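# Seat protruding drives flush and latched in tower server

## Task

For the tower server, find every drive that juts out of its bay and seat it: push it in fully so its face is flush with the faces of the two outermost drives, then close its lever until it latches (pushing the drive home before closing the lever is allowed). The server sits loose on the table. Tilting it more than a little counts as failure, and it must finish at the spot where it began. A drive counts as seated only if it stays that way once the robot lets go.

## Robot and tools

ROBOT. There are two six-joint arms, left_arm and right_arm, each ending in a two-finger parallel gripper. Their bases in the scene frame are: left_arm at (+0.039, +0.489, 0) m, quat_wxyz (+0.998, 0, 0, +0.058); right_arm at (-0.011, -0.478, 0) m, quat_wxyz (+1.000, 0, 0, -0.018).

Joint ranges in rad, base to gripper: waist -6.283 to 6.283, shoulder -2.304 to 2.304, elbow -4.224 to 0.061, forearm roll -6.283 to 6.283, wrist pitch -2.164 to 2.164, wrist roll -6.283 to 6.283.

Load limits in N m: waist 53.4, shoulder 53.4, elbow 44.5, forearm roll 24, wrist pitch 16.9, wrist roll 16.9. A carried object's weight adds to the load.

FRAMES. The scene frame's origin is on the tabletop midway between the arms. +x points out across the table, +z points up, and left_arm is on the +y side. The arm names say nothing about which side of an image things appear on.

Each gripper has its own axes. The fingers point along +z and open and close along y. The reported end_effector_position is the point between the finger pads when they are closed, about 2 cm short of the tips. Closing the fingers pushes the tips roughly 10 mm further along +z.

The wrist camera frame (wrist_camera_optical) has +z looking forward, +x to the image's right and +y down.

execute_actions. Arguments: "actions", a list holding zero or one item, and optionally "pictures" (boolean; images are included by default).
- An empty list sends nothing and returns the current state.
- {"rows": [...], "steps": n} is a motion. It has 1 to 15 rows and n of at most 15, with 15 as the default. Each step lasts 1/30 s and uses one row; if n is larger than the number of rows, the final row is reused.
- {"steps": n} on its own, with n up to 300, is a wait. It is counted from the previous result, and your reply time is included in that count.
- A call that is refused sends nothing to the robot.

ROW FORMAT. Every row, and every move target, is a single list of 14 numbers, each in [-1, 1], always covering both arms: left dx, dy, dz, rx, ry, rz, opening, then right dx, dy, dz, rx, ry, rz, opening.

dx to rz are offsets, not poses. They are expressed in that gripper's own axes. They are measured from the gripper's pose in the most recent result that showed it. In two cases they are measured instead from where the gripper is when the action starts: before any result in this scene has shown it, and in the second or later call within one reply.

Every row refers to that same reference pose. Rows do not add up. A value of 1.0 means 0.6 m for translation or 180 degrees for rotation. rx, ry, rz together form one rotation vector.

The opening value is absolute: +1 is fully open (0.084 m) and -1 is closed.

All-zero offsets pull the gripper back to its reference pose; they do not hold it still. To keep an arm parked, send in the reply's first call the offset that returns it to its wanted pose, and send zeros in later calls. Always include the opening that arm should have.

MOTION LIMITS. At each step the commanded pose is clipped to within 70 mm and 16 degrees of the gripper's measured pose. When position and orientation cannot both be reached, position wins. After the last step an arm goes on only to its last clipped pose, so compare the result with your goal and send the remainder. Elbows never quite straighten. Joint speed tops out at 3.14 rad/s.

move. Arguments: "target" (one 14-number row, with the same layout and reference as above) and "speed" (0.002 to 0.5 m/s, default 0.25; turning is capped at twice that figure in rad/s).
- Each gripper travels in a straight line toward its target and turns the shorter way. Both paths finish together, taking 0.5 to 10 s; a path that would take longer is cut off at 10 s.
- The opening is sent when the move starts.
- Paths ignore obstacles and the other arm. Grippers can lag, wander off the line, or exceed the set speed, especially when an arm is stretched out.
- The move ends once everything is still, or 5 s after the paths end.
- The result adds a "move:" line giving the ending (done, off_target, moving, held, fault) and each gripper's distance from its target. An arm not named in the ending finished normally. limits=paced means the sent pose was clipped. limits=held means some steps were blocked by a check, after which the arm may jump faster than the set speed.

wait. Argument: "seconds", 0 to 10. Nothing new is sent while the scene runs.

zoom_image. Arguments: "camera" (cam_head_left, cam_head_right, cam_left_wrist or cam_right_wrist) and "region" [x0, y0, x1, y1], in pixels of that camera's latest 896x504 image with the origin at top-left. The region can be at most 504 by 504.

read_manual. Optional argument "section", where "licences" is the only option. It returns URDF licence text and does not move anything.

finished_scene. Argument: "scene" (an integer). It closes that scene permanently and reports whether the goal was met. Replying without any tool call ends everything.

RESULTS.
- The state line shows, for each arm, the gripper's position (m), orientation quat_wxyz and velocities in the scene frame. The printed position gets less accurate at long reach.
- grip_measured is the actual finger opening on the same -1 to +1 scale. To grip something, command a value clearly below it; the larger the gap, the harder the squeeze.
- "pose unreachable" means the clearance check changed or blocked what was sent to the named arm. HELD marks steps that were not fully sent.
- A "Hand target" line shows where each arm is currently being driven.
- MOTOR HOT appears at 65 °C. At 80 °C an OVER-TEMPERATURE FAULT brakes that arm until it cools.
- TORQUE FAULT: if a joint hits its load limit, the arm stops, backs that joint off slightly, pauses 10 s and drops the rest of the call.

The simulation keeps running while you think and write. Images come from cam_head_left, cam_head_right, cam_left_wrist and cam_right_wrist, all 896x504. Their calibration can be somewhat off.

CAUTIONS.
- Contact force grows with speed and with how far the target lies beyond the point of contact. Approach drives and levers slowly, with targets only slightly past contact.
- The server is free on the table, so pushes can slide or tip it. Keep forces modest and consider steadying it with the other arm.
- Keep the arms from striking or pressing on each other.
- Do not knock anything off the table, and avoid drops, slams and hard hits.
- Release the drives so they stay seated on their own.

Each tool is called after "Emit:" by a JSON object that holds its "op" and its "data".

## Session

Emit:
{"op": "execute_actions", "data": {"actions": []}}

Scene clock: 0.00 s of 15600.00 s.
left_arm: end_effector_position=(+0.5417, +0.5559, +0.1854) grip_measured=+1.00 end_effector_quat_wxyz=(+0.000, +0.914, -0.405, +0.000) end_effector_velocity=(+0.000, +0.000, +0.000) end_effector_angular_velocity=(+0.000, -0.000, -0.000) | right_arm: end_effector_position=(+0.1099, -0.2435, +0.2585) grip_measured=+1.00 end_effector_quat_wxyz=(-0.568, +0.279, +0.764, -0.125) end_effector_velocity=(-0.000, -0.000, -0.000) end_effector_angular_velocity=(+0.000, +0.001, -0.000)
Joint positions: left_arm=[ 0.017 -0.424 -0.961 -0.002 -0.536  0.967  0.084] | right_arm=[ 0.561 -0.43  -0.658  0.626 -1.425 -2.435  0.084]
Joint velocities: left_arm=[ 0.  0.  0. -0. -0.  0. -0.] | right_arm=[-0.    -0.001  0.     0.     0.    -0.001  0.   ]
Hand target (left_arm): +0.542, +0.556, +0.185; +0.000, +0.914, -0.405, +0.000
Hand target (right_arm): +0.110, -0.243, +0.259; -0.568, +0.279, +0.764, -0.125
camera_calibration (this result's frames):
cam_left_wrist: T_world_to_cam=[[-0.728853, -0.684646, 0.00572432, 0.80845], [-0.684057, 0.728529, 0.0362149, 0.0187262], [-0.0289648, 0.0224796, -0.999328, 0.319951], [0, 0, 0, 1]] pos_world=[0.611318, 0.532668, 0.31443]
cam_right_wrist: T_world_to_cam=[[0.291933, 0.820643, -0.491244, 0.32427], [0.209038, -0.555946, -0.804504, 0.114465], [-0.933316, 0.132173, -0.333844, 0.35599], [0, 0, 0, 1]] pos_world=[0.213659, -0.249526, 0.370229]

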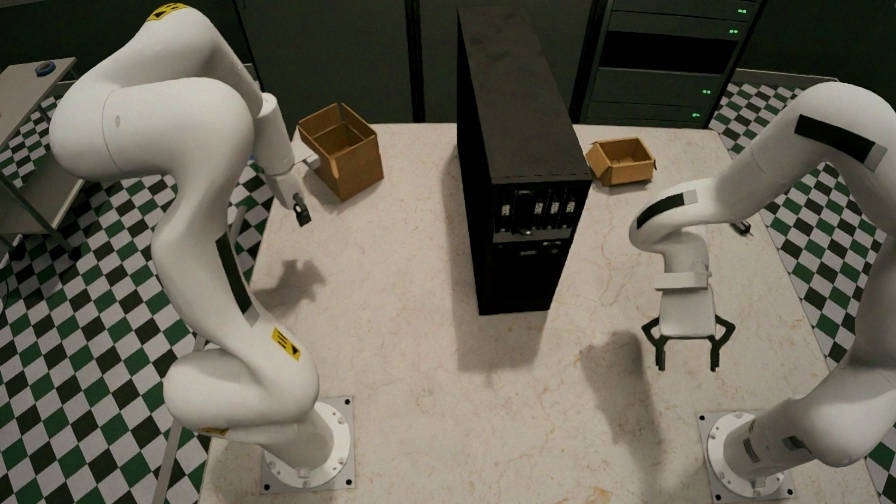

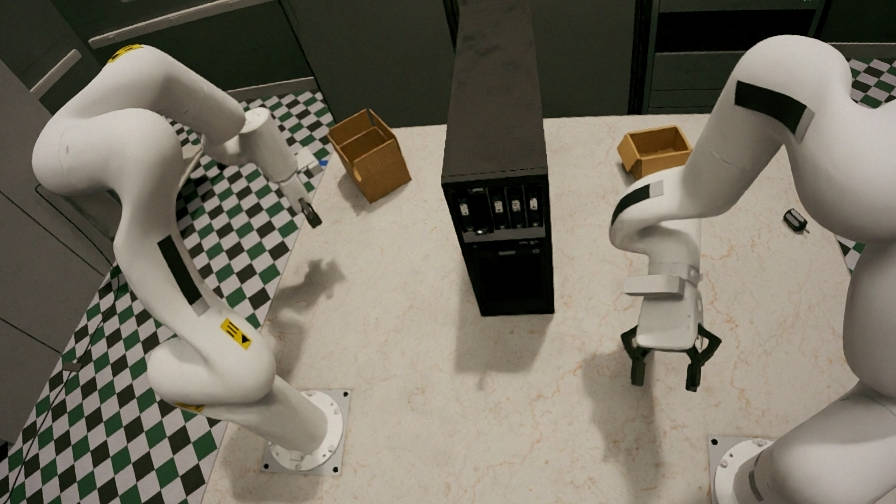

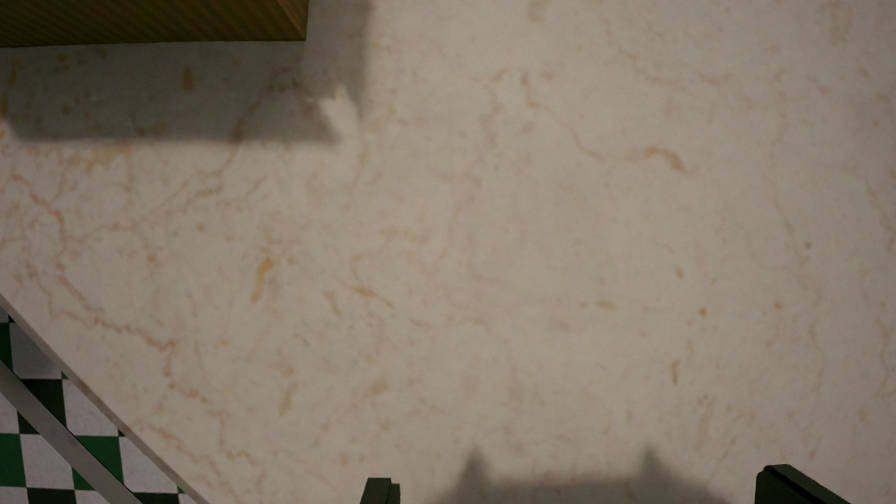

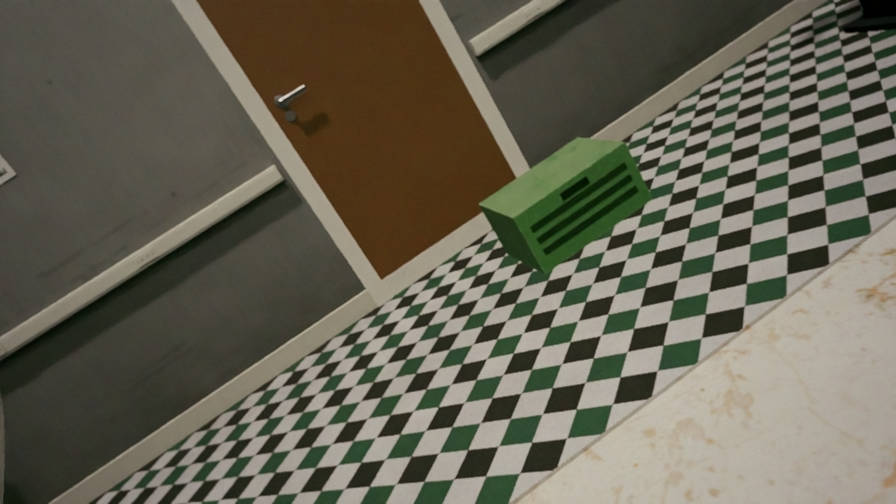

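Emit:
{"op": "move", "data": {"target": [0.1455,0.2258,-0.624,0,0,0,-1, 0.417,0.2727,-0.0237,-0.882,0.267,0.129,-1], "speed": 0.3}}

Scene clock: 12.27 s of 15600.00 s.
left_arm: end_effector_position=(+0.5004, +0.4008, +0.5600) grip_measured=-1.00 end_effector_quat_wxyz=(-0.000, +0.915, -0.404, +0.000) end_effector_velocity=(+0.000, -0.000, +0.002) end_effector_angular_velocity=(+0.000, -0.001, +0.000) | right_arm: end_effector_position=(+0.1182, +0.0293, +0.3804) grip_measured=-1.00 end_effector_quat_wxyz=(-0.003, +0.710, -0.001, +0.704) end_effector_velocity=(-0.000, +0.001, -0.000) end_effector_angular_velocity=(-0.000, -0.003, -0.008)
Joint positions: left_arm=[-0.305 -0.054 -1.4    0.001 -1.345  0.643  0.   ] | right_arm=[ 1.83  -0.533 -0.985  4.915 -1.659 -3.579  0.   ]
Joint velocities: left_arm=[-0.001  0.    -0.003  0.    -0.002 -0.001  0.   ] | right_arm=[-0.    -0.007 -0.008  0.005 -0.006 -0.001  0.   ]
Hand target (left_arm): +0.500, +0.401, +0.560; -0.000, +0.915, -0.404, +0.000
Hand target (right_arm): +0.118, +0.029, +0.380; -0.002, +0.710, -0.001, +0.704
Off the commanded pose (left_arm): 0.001 m, 0 deg.
Off the commanded pose (right_arm): 0.002 m, 1 deg.
After step 90, 3.93 s passed at rest.
move: done
camera_calibration (this result's frames):
cam_left_wrist: T_world_to_cam=[[-0.728071, -0.685487, 0.00457356, 0.670616], [-0.6849, 0.727695, 0.0370432, 0.0902202], [-0.0287208, 0.0238376, -0.999303, 0.695881], [0, 0, 0, 1]] pos_world=[0.570034, 0.377458, 0.688987]
cam_right_wrist: T_world_to_cam=[[-0.0085441, -0.999899, 0.0113911, 0.0555373], [-0.0139993, -0.0112708, -0.999838, 0.447139], [0.999865, -0.00870219, -0.0139016, 0.0222653], [0, 0, 0, 1]] pos_world=[-0.0155281, 0.060765, 0.446743]

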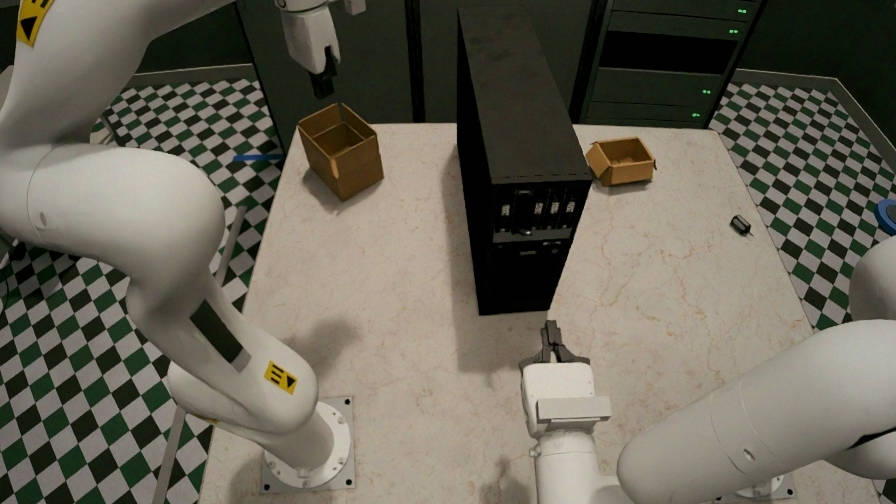

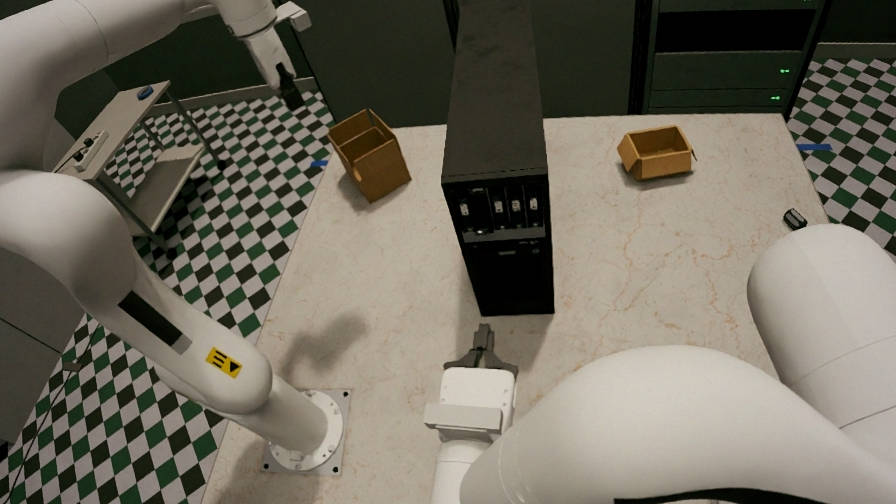

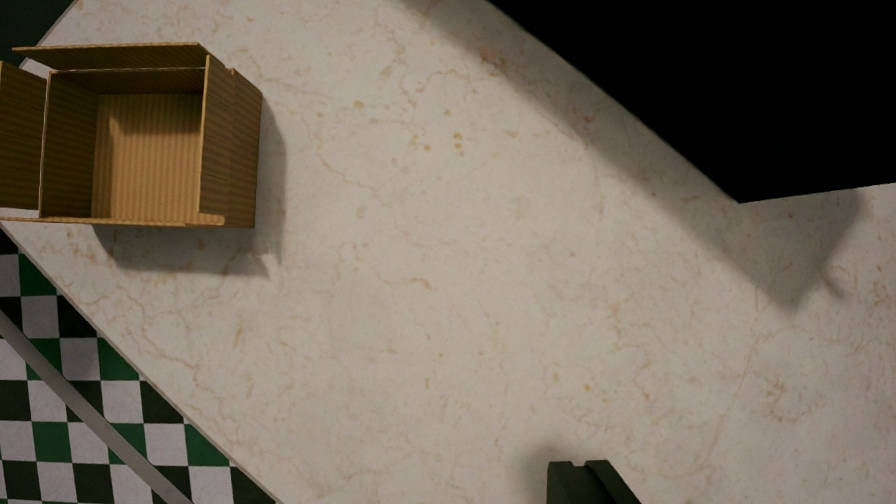

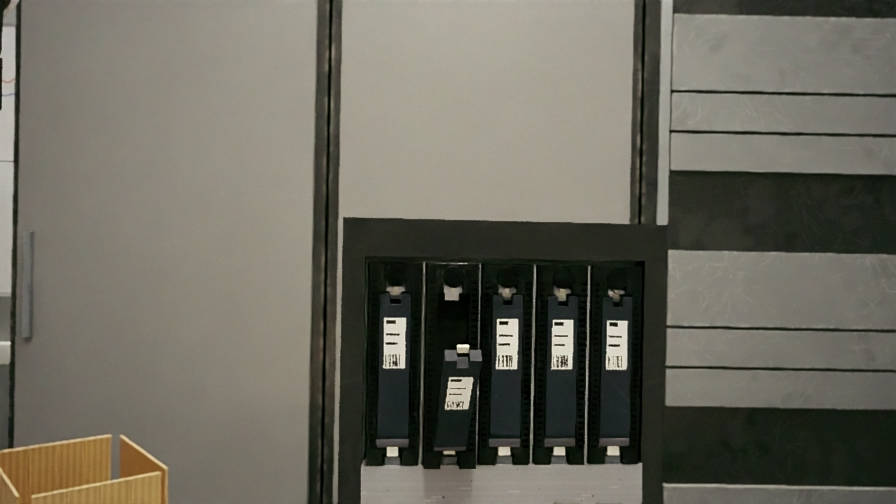

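Emit:
{"op": "move", "data": {"target": [0.364,0.443,0.017,0,0,0,-1, 0.075,-0.047,0.203,0,0,0,-1], "speed": 0.3}}

Scene clock: 17.20 s of 15600.00 s.
left_arm: end_effector_position=(+0.4513, +0.0601, +0.5500) grip_measured=-1.00 end_effector_quat_wxyz=(-0.001, +0.915, -0.404, +0.001) end_effector_velocity=(-0.000, -0.003, -0.001) end_effector_angular_velocity=(+0.001, +0.000, +0.000) | right_arm: end_effector_position=(+0.2402, +0.0579, +0.4251) grip_measured=-1.00 end_effector_quat_wxyz=(-0.003, +0.710, -0.001, +0.705) end_effector_velocity=(+0.001, +0.000, +0.001) end_effector_angular_velocity=(+0.000, +0.000, +0.000)
Joint positions: left_arm=[-0.922 -0.391 -1.779  0.002 -1.386  0.025  0.   ] | right_arm=[ 1.593 -0.486 -1.043  4.703 -1.557 -3.694  0.   ]
Joint velocities: left_arm=[-0.003 -0.006 -0.007  0.    -0.002 -0.003  0.   ] | right_arm=[-0.001  0.001 -0.001 -0.001  0.001 -0.001  0.   ]
Hand target (left_arm): +0.451, +0.060, +0.550; -0.001, +0.915, -0.404, +0.001
Hand target (right_arm): +0.240, +0.058, +0.425; -0.003, +0.710, -0.001, +0.705
Off the commanded pose (left_arm): 0.001 m, 0 deg.
Off the commanded pose (right_arm): 0.001 m, 0 deg.
After step 90, 0.23 s passed at rest.
move: done
camera_calibration (this result's frames):
cam_left_wrist: T_world_to_cam=[[-0.727874, -0.685704, 0.00319208, 0.401989], [-0.685175, 0.727481, 0.0361564, 0.305451], [-0.0271148, 0.0241302, -0.999341, 0.691874], [0, 0, 0, 1]] pos_world=[0.520644, 0.0367409, 0.679091]
cam_right_wrist: T_world_to_cam=[[-0.00821142, -0.999905, 0.011114, 0.0847401], [-0.0128432, -0.011008, -0.999857, 0.493625], [0.999884, -0.00835299, -0.0127516, -0.0993479], [0, 0, 0, 1]] pos_world=[0.106372, 0.0893359, 0.491346]

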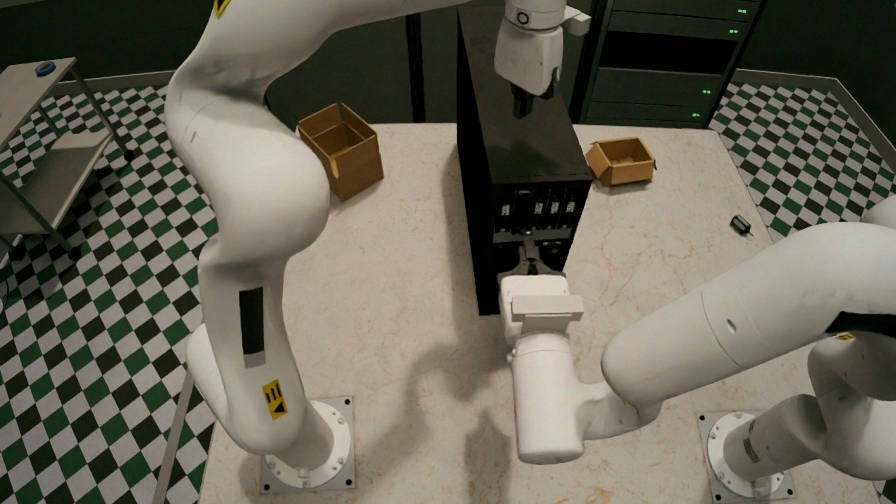

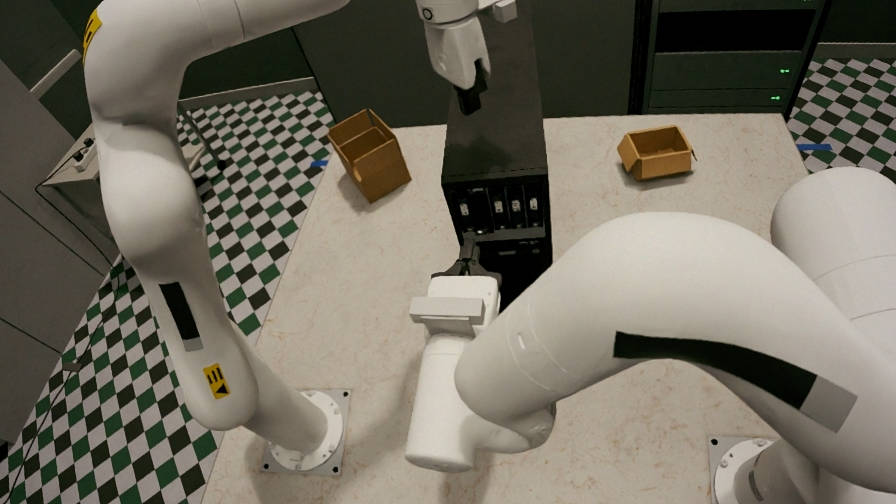

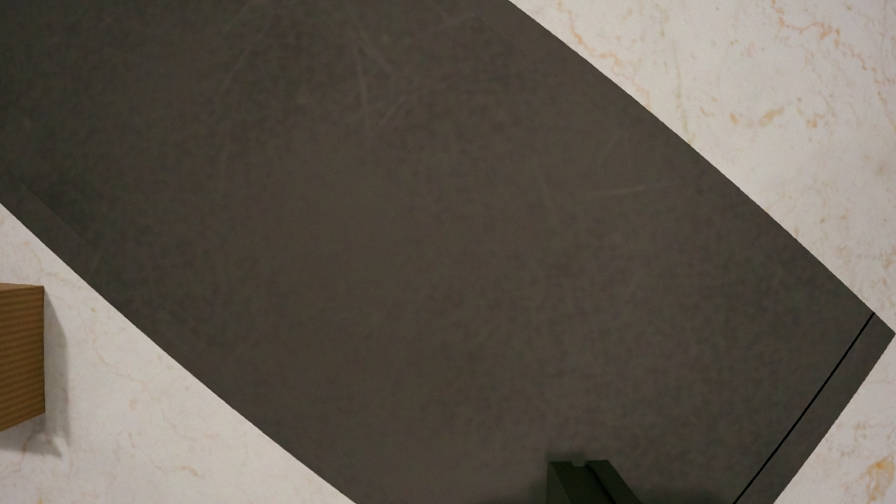

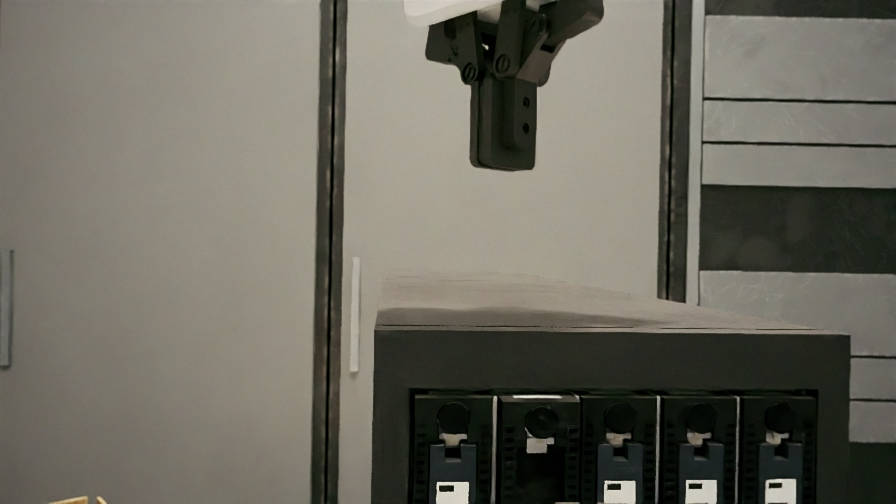

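Emit:
{"op": "move", "data": {"target": [0,0,0.133,0,0,0,-1, 0,0,0.158,0,0,0,-1], "speed": 0.05}}

Scene clock: 20.13 s of 15600.00 s.
left_arm: end_effector_position=(+0.4514, +0.0599, +0.4804) grip_measured=-1.00 end_effector_quat_wxyz=(+0.002, +0.915, -0.404, +0.007) end_effector_velocity=(-0.000, +0.000, -0.001) end_effector_angular_velocity=(-0.000, -0.000, -0.001) | right_arm: end_effector_position=(+0.3347, +0.0584, +0.4250) grip_measured=-1.00 end_effector_quat_wxyz=(-0.003, +0.709, -0.000, +0.705) end_effector_velocity=(+0.003, -0.001, -0.001) end_effector_angular_velocity=(-0.001, +0.001, -0.004)
Joint positions: left_arm=[-0.922 -0.368 -1.594  0.002 -1.212  0.025  0.   ] | right_arm=[ 1.419 -0.507 -1.074  4.554 -1.464 -3.696  0.   ]
Joint velocities: left_arm=[ 0.     0.     0.002 -0.     0.002  0.001  0.   ] | right_arm=[-0.006 -0.002 -0.001 -0.002  0.002 -0.     0.   ]
Hand target (left_arm): +0.451, +0.060, +0.470; -0.001, +0.915, -0.404, +0.001
Hand target (right_arm): +0.335, +0.058, +0.425; -0.003, +0.709, -0.001, +0.705
Off the commanded pose (left_arm): 0.010 m, 1 deg.
Off the commanded pose (right_arm): 0.001 m, 0 deg.
move: off_target (left_arm)
camera_calibration (this result's frames):
cam_left_wrist: T_world_to_cam=[[-0.728111, -0.685452, 0.0031888, 0.402309], [-0.685205, 0.72796, 0.0238253, 0.314074], [-0.0186524, 0.0151625, -0.999711, 0.619245], [0, 0, 0, 1]] pos_world=[0.519681, 0.0377412, 0.6103]
cam_right_wrist: T_world_to_cam=[[-0.00770161, -0.99991, 0.0109883, 0.0859204], [-0.0117959, -0.010897, -0.999871, 0.494372], [0.999901, -0.00783023, -0.0117109, -0.194355], [0, 0, 0, 1]] pos_world=[0.200829, 0.089778, 0.491088]

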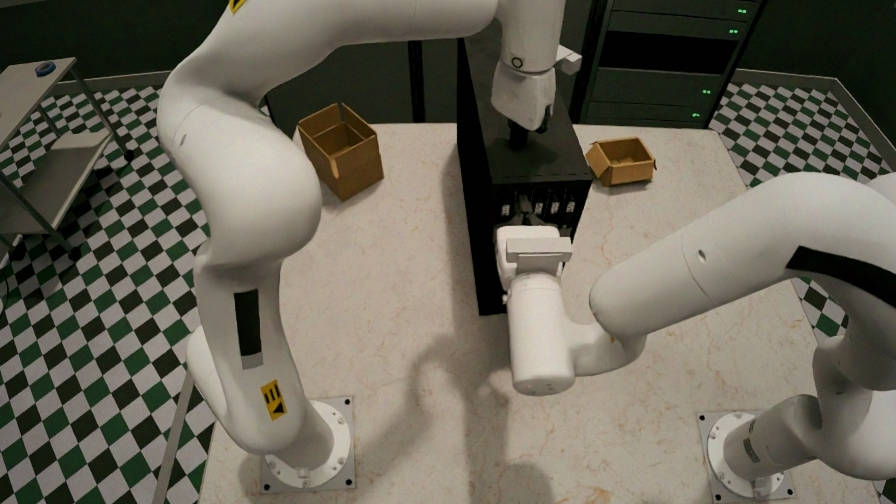

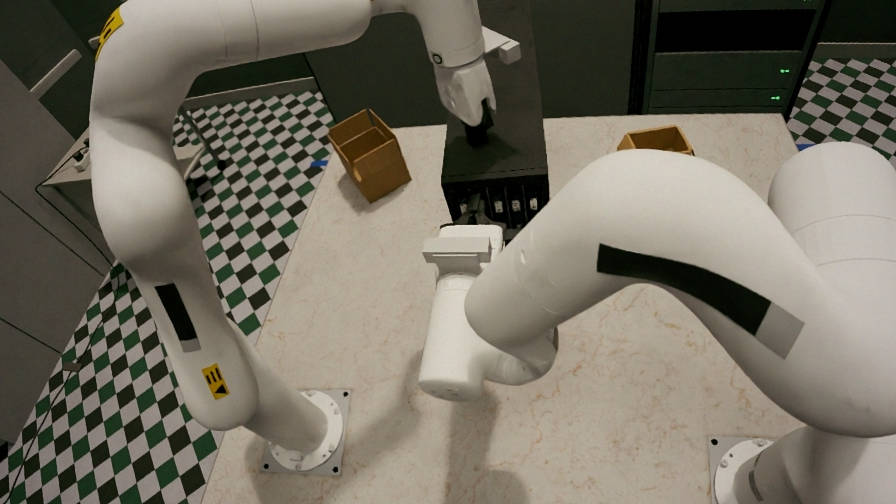

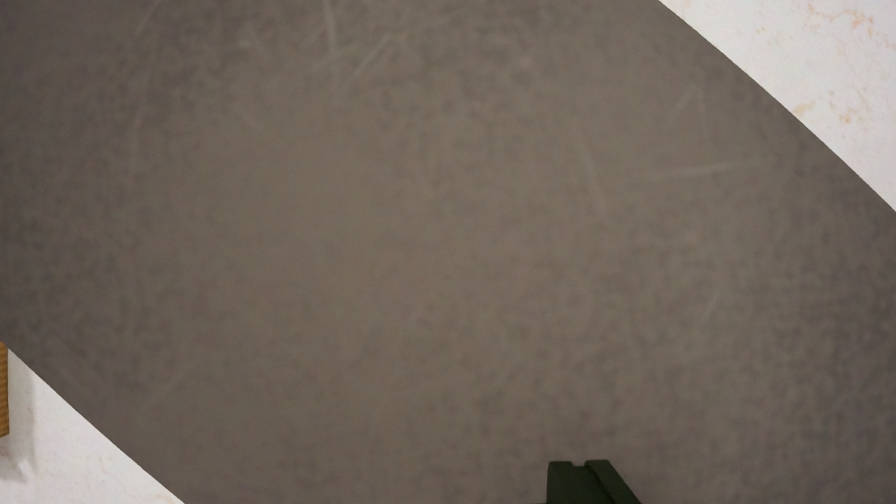

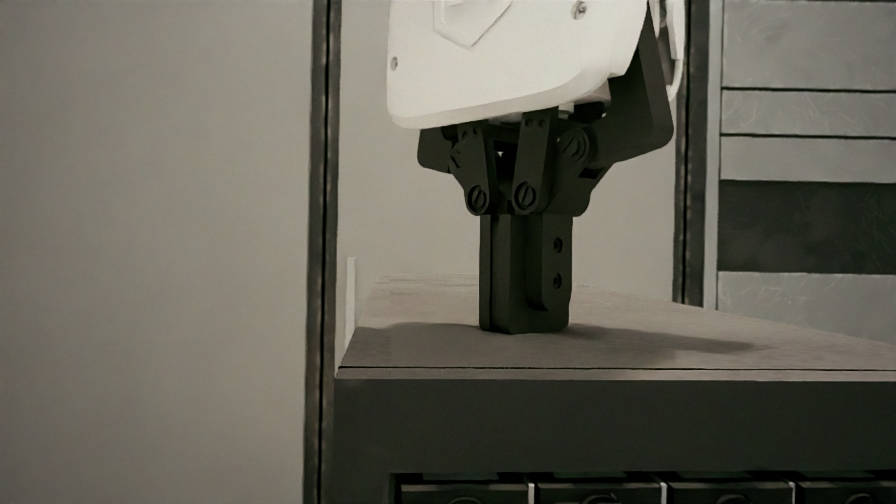

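Emit:
{"op": "move", "data": {"target": [0,0,0.018,0,0,0,-1, 0,0,-0.135,0,0,0,-1], "speed": 0.15}}

Emit:
{"op": "move", "data": {"target": [0,0,0.018,0,0,0,-1, -0.107,0,0,0,0,0,-1], "speed": 0.15}}

Scene clock: 23.97 s of 15600.00 s.
left_arm: end_effector_position=(+0.4513, +0.0601, +0.4804) grip_measured=-1.00 end_effector_quat_wxyz=(+0.004, +0.915, -0.404, +0.012) end_effector_velocity=(-0.000, -0.000, -0.000) end_effector_angular_velocity=(+0.000, +0.001, +0.001) | right_arm: end_effector_position=(+0.2539, +0.0581, +0.4251) grip_measured=-1.00 end_effector_quat_wxyz=(-0.003, +0.709, -0.001, +0.705) end_effector_velocity=(-0.001, -0.000, -0.001) end_effector_angular_velocity=(-0.002, +0.001, -0.002)
Joint positions: left_arm=[-0.922 -0.36  -1.583  0.002 -1.198  0.025  0.   ] | right_arm=[ 1.568 -0.487 -1.045  4.68  -1.543 -3.694  0.   ]
Joint velocities: left_arm=[ 0.    -0.001  0.    -0.    -0.    -0.001  0.   ] | right_arm=[ 0.001 -0.001  0.     0.003 -0.001 -0.001  0.   ]
Hand target (left_arm): +0.451, +0.060, +0.470; +0.002, +0.915, -0.404, +0.007
Hand target (right_arm): +0.254, +0.058, +0.425; -0.003, +0.709, -0.000, +0.705
Off the commanded pose (left_arm): 0.011 m, 1 deg.
Off the commanded pose (right_arm): 0.000 m, 0 deg.
move: off_target (left_arm)
camera_calibration (this result's frames):
cam_left_wrist: T_world_to_cam=[[-0.728144, -0.685417, 0.00307049, 0.402391], [-0.68534, 0.728118, 0.0124065, 0.319457], [-0.0107393, 0.00692937, -0.999918, 0.616244], [0, 0, 0, 1]] pos_world=[0.518554, 0.0389334, 0.610995]
cam_right_wrist: T_world_to_cam=[[-0.00785903, -0.999908, 0.0110701, 0.0849222], [-0.0125864, -0.0109707, -0.999861, 0.493747], [0.99989, -0.00799727, -0.012499, -0.113173], [0, 0, 0, 1]] pos_world=[0.120042, 0.0894261, 0.491324]

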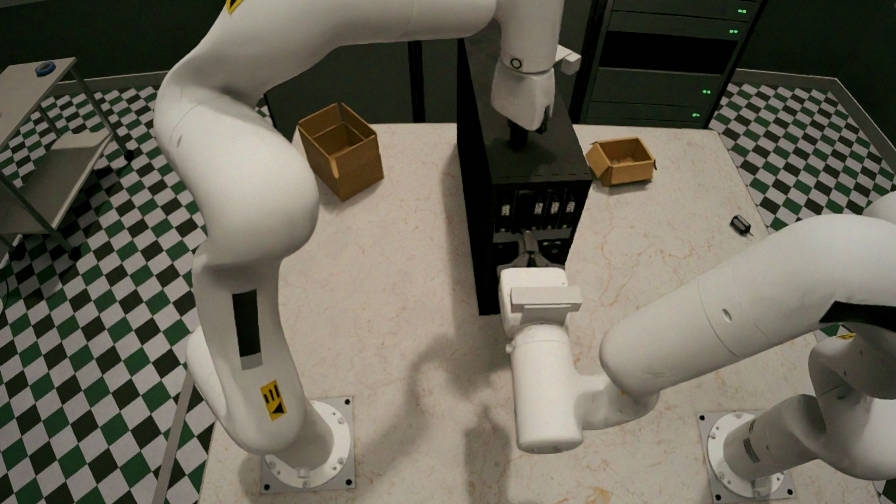

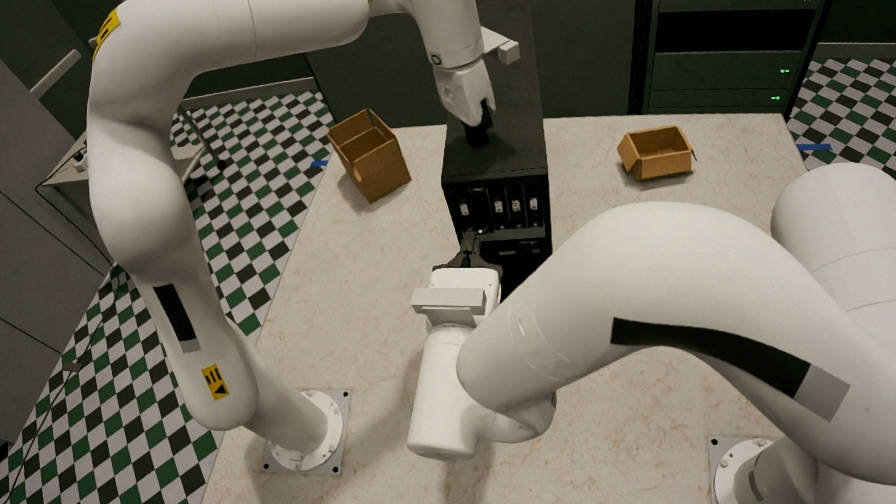

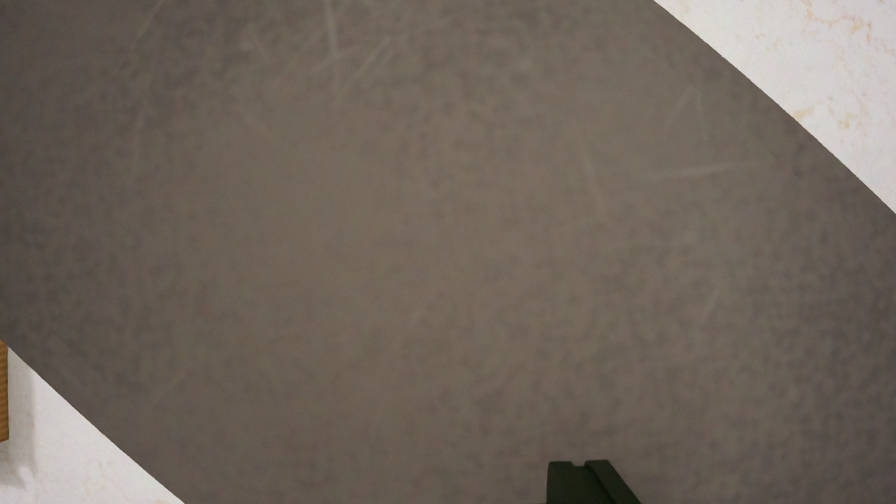

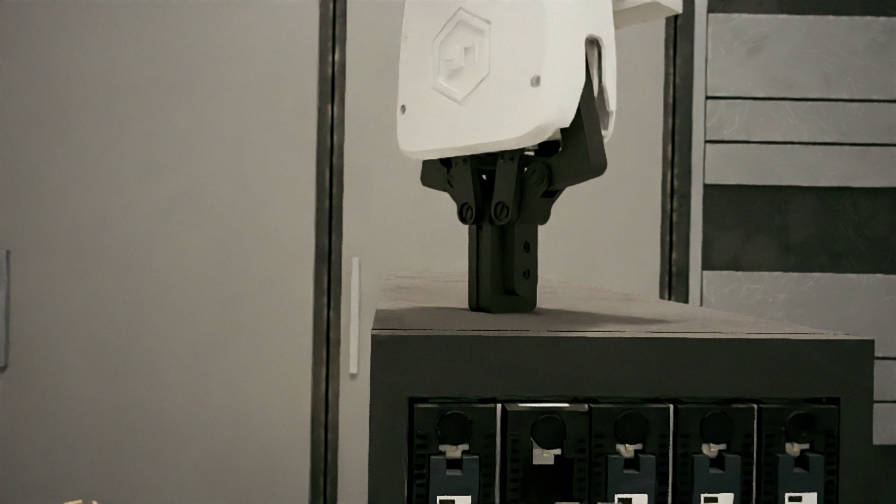

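Scene clock: 24.80 s of 15600.00 s.
left_arm: end_effector_position=(+0.4512, +0.0602, +0.4804) grip_measured=-1.00 end_effector_quat_wxyz=(+0.006, +0.915, -0.404, +0.017) end_effector_velocity=(-0.000, +0.000, -0.000) end_effector_angular_velocity=(-0.000, +0.000, +0.000) | right_arm: end_effector_position=(+0.2536, +0.0582, +0.3613) grip_measured=-1.00 end_effector_quat_wxyz=(-0.003, +0.709, -0.001, +0.705) end_effector_velocity=(+0.000, -0.000, -0.003) end_effector_angular_velocity=(-0.002, -0.001, -0.001)
Joint positions: left_arm=[-0.922 -0.352 -1.573  0.002 -1.185  0.025  0.   ] | right_arm=[ 1.568 -0.599 -1.034  4.678 -1.548 -3.571  0.   ]
Joint velocities: left_arm=[ 0.     0.     0.001 -0.     0.    -0.     0.   ] | right_arm=[-0.    -0.006  0.    -0.    -0.001  0.004  0.   ]
Hand target (left_arm): +0.451, +0.060, +0.470; +0.004, +0.915, -0.404, +0.012
Hand target (right_arm): +0.254, +0.058, +0.361; -0.003, +0.709, -0.001, +0.705
Off the commanded pose (left_arm): 0.011 m, 1 deg.
Off the commanded pose (right_arm): 0.000 m, 0 deg.
move: off_target (left_arm)
camera_calibration (this result's frames):
cam_left_wrist: T_world_to_cam=[[-0.728179, -0.685381, 0.002973, 0.402452], [-0.68538, 0.728184, 0.00148648, 0.324543], [-0.00318369, -0.000955212, -0.999994, 0.61339], [0, 0, 0, 1]] pos_world=[0.517445, 0.0400917, 0.611708]
cam_right_wrist: T_world_to_cam=[[-0.00817779, -0.99991, 0.0106539, 0.08596], [-0.0123906, -0.0105521, -0.999868, 0.429803], [0.99989, -0.00830872, -0.0123032, -0.11375], [0, 0, 0, 1]] pos_world=[0.119765, 0.0895425, 0.427431]

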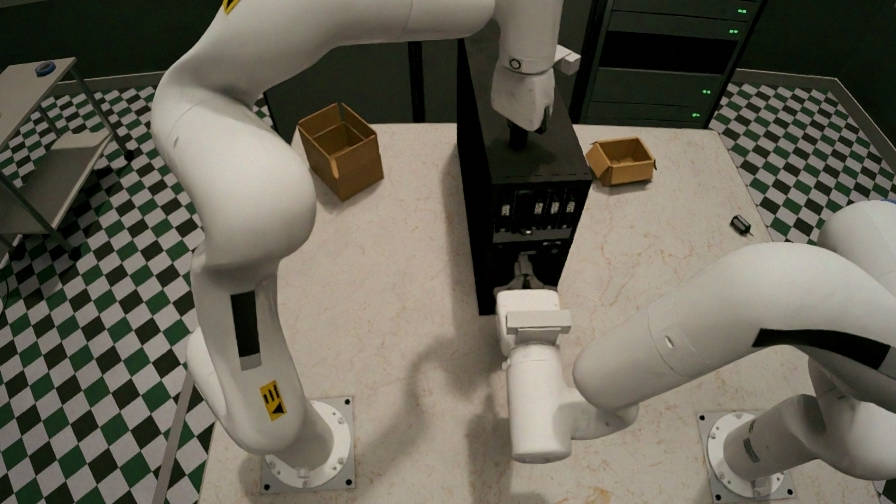

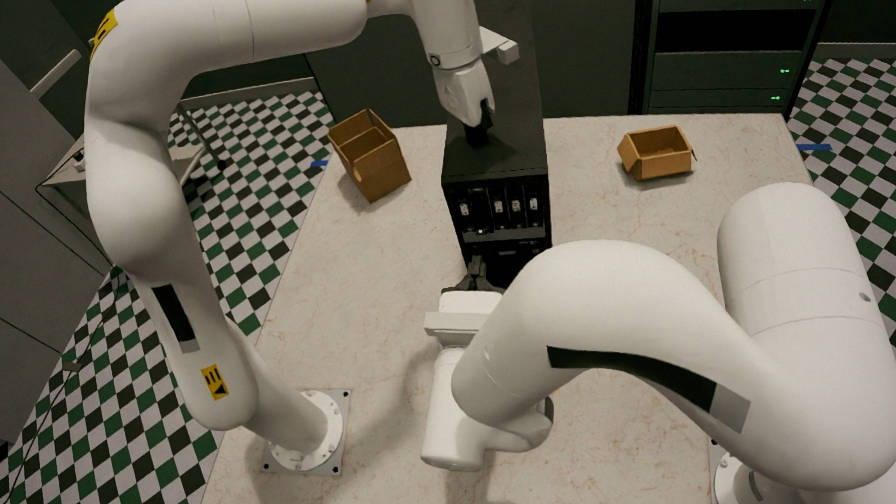

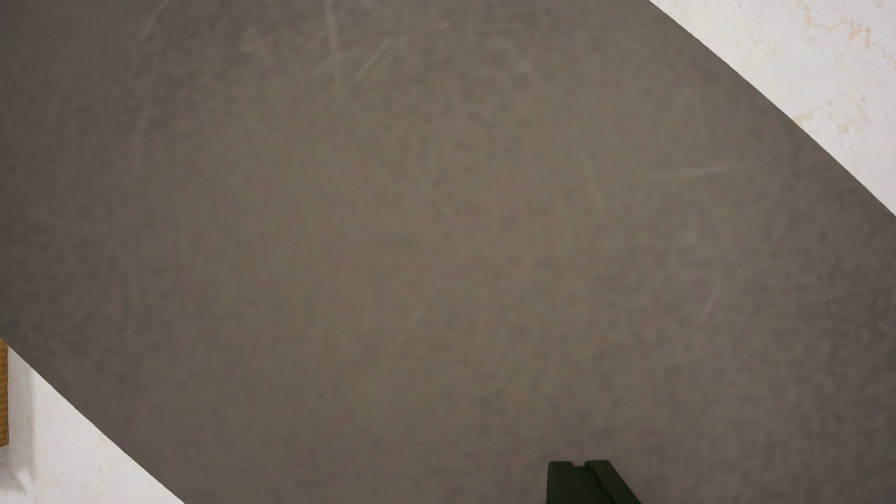

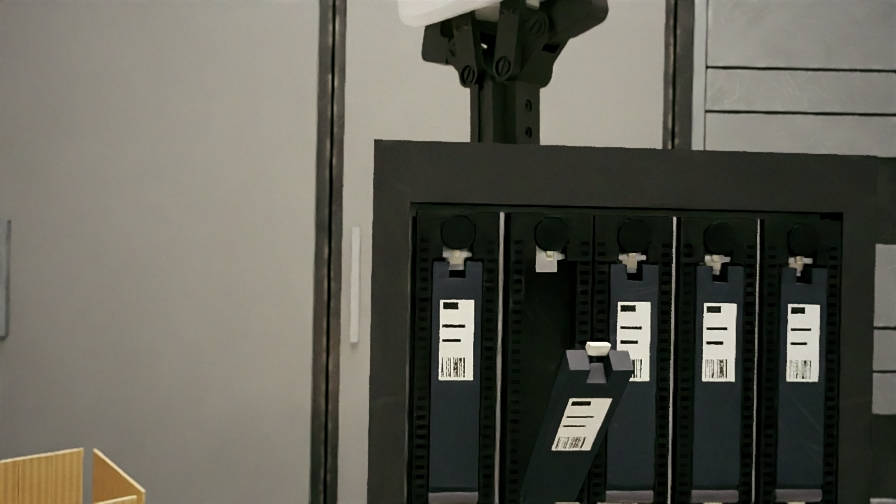

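Emit:
{"op": "move", "data": {"target": [0,0,0.018,0,0,0,-1, 0.03,0,0.11,0,0,0,-1], "speed": 0.04}}

Scene clock: 27.60 s of 15600.00 s.
left_arm: end_effector_position=(+0.4511, +0.0603, +0.4805) grip_measured=-1.00 end_effector_quat_wxyz=(+0.008, +0.914, -0.404, +0.022) end_effector_velocity=(+0.000, -0.000, +0.000) end_effector_angular_velocity=(-0.000, -0.001, +0.000) | right_arm: end_effector_position=(+0.3196, +0.0585, +0.3793) grip_measured=-1.00 end_effector_quat_wxyz=(-0.003, +0.709, -0.001, +0.705) end_effector_velocity=(+0.001, -0.000, +0.000) end_effector_angular_velocity=(-0.001, -0.000, -0.001)
Joint positions: left_arm=[-0.922 -0.345 -1.563  0.002 -1.172  0.025  0.   ] | right_arm=[ 1.447 -0.579 -1.056  4.57  -1.491 -3.607  0.   ]
Joint velocities: left_arm=[-0.     0.    -0.     0.001  0.    -0.     0.   ] | right_arm=[-0.003  0.    -0.    -0.002  0.001 -0.002  0.   ]
Hand target (left_arm): +0.451, +0.060, +0.470; +0.006, +0.915, -0.404, +0.017
Hand target (right_arm): +0.320, +0.058, +0.379; -0.003, +0.709, -0.001, +0.705
Off the commanded pose (left_arm): 0.011 m, 1 deg.
Off the commanded pose (right_arm): 0.000 m, 0 deg.
move: off_target (left_arm)
camera_calibration (this result's frames):
cam_left_wrist: T_world_to_cam=[[-0.728211, -0.685347, 0.0028792, 0.402509], [-0.685341, 0.728167, -0.0090092, 0.3294], [0.00407789, -0.00853383, -0.999955, 0.610615], [0, 0, 0, 1]] pos_world=[0.516372, 0.0412114, 0.612396]
cam_right_wrist: T_world_to_cam=[[-0.00786981, -0.999914, 0.0104511, 0.0866413], [-0.0116236, -0.0103593, -0.999879, 0.448359], [0.999901, -0.00799034, -0.0115411, -0.179819], [0, 0, 0, 1]] pos_world=[0.185695, 0.0898418, 0.445323]

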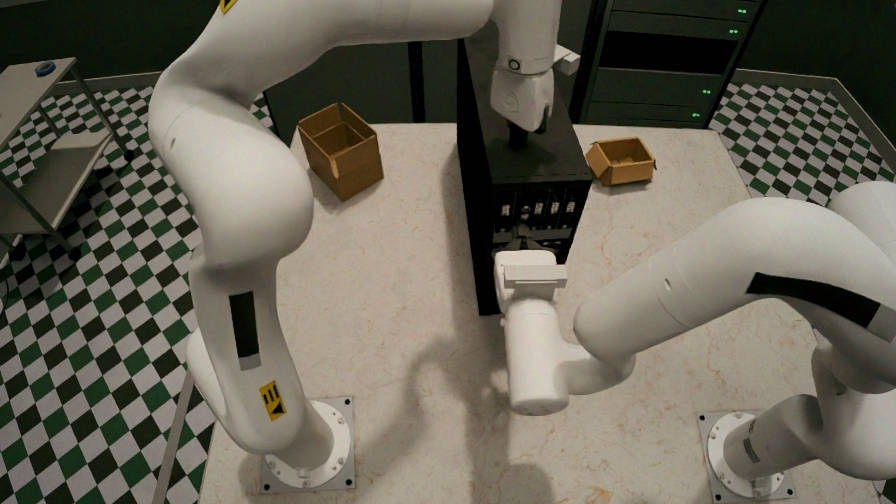

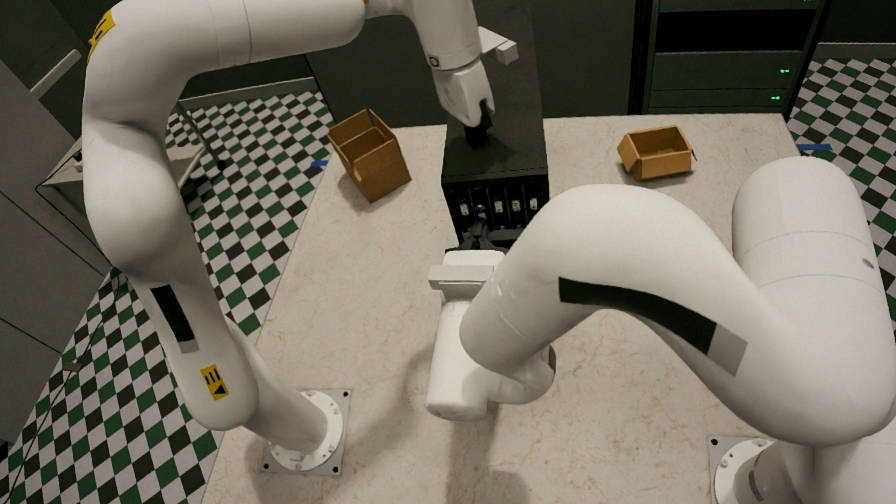

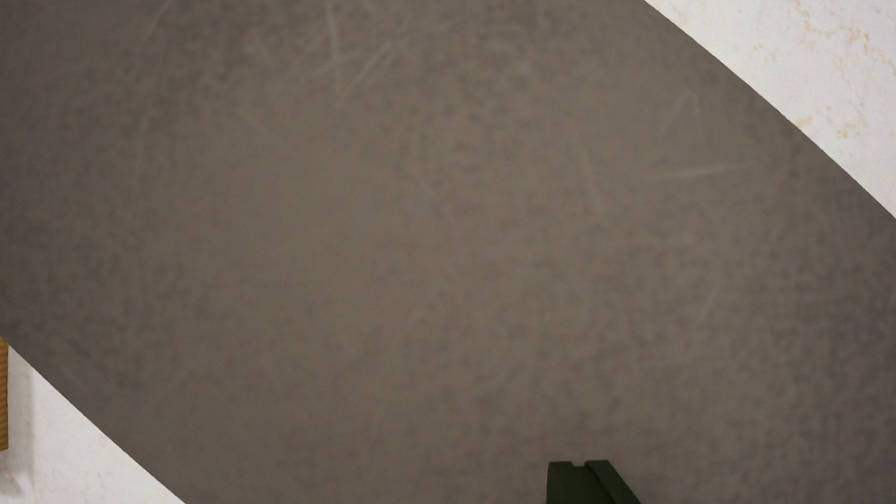

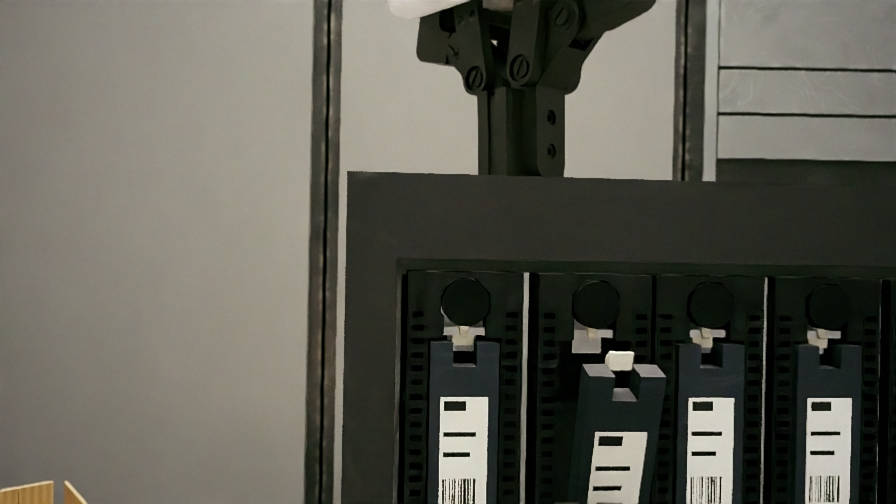

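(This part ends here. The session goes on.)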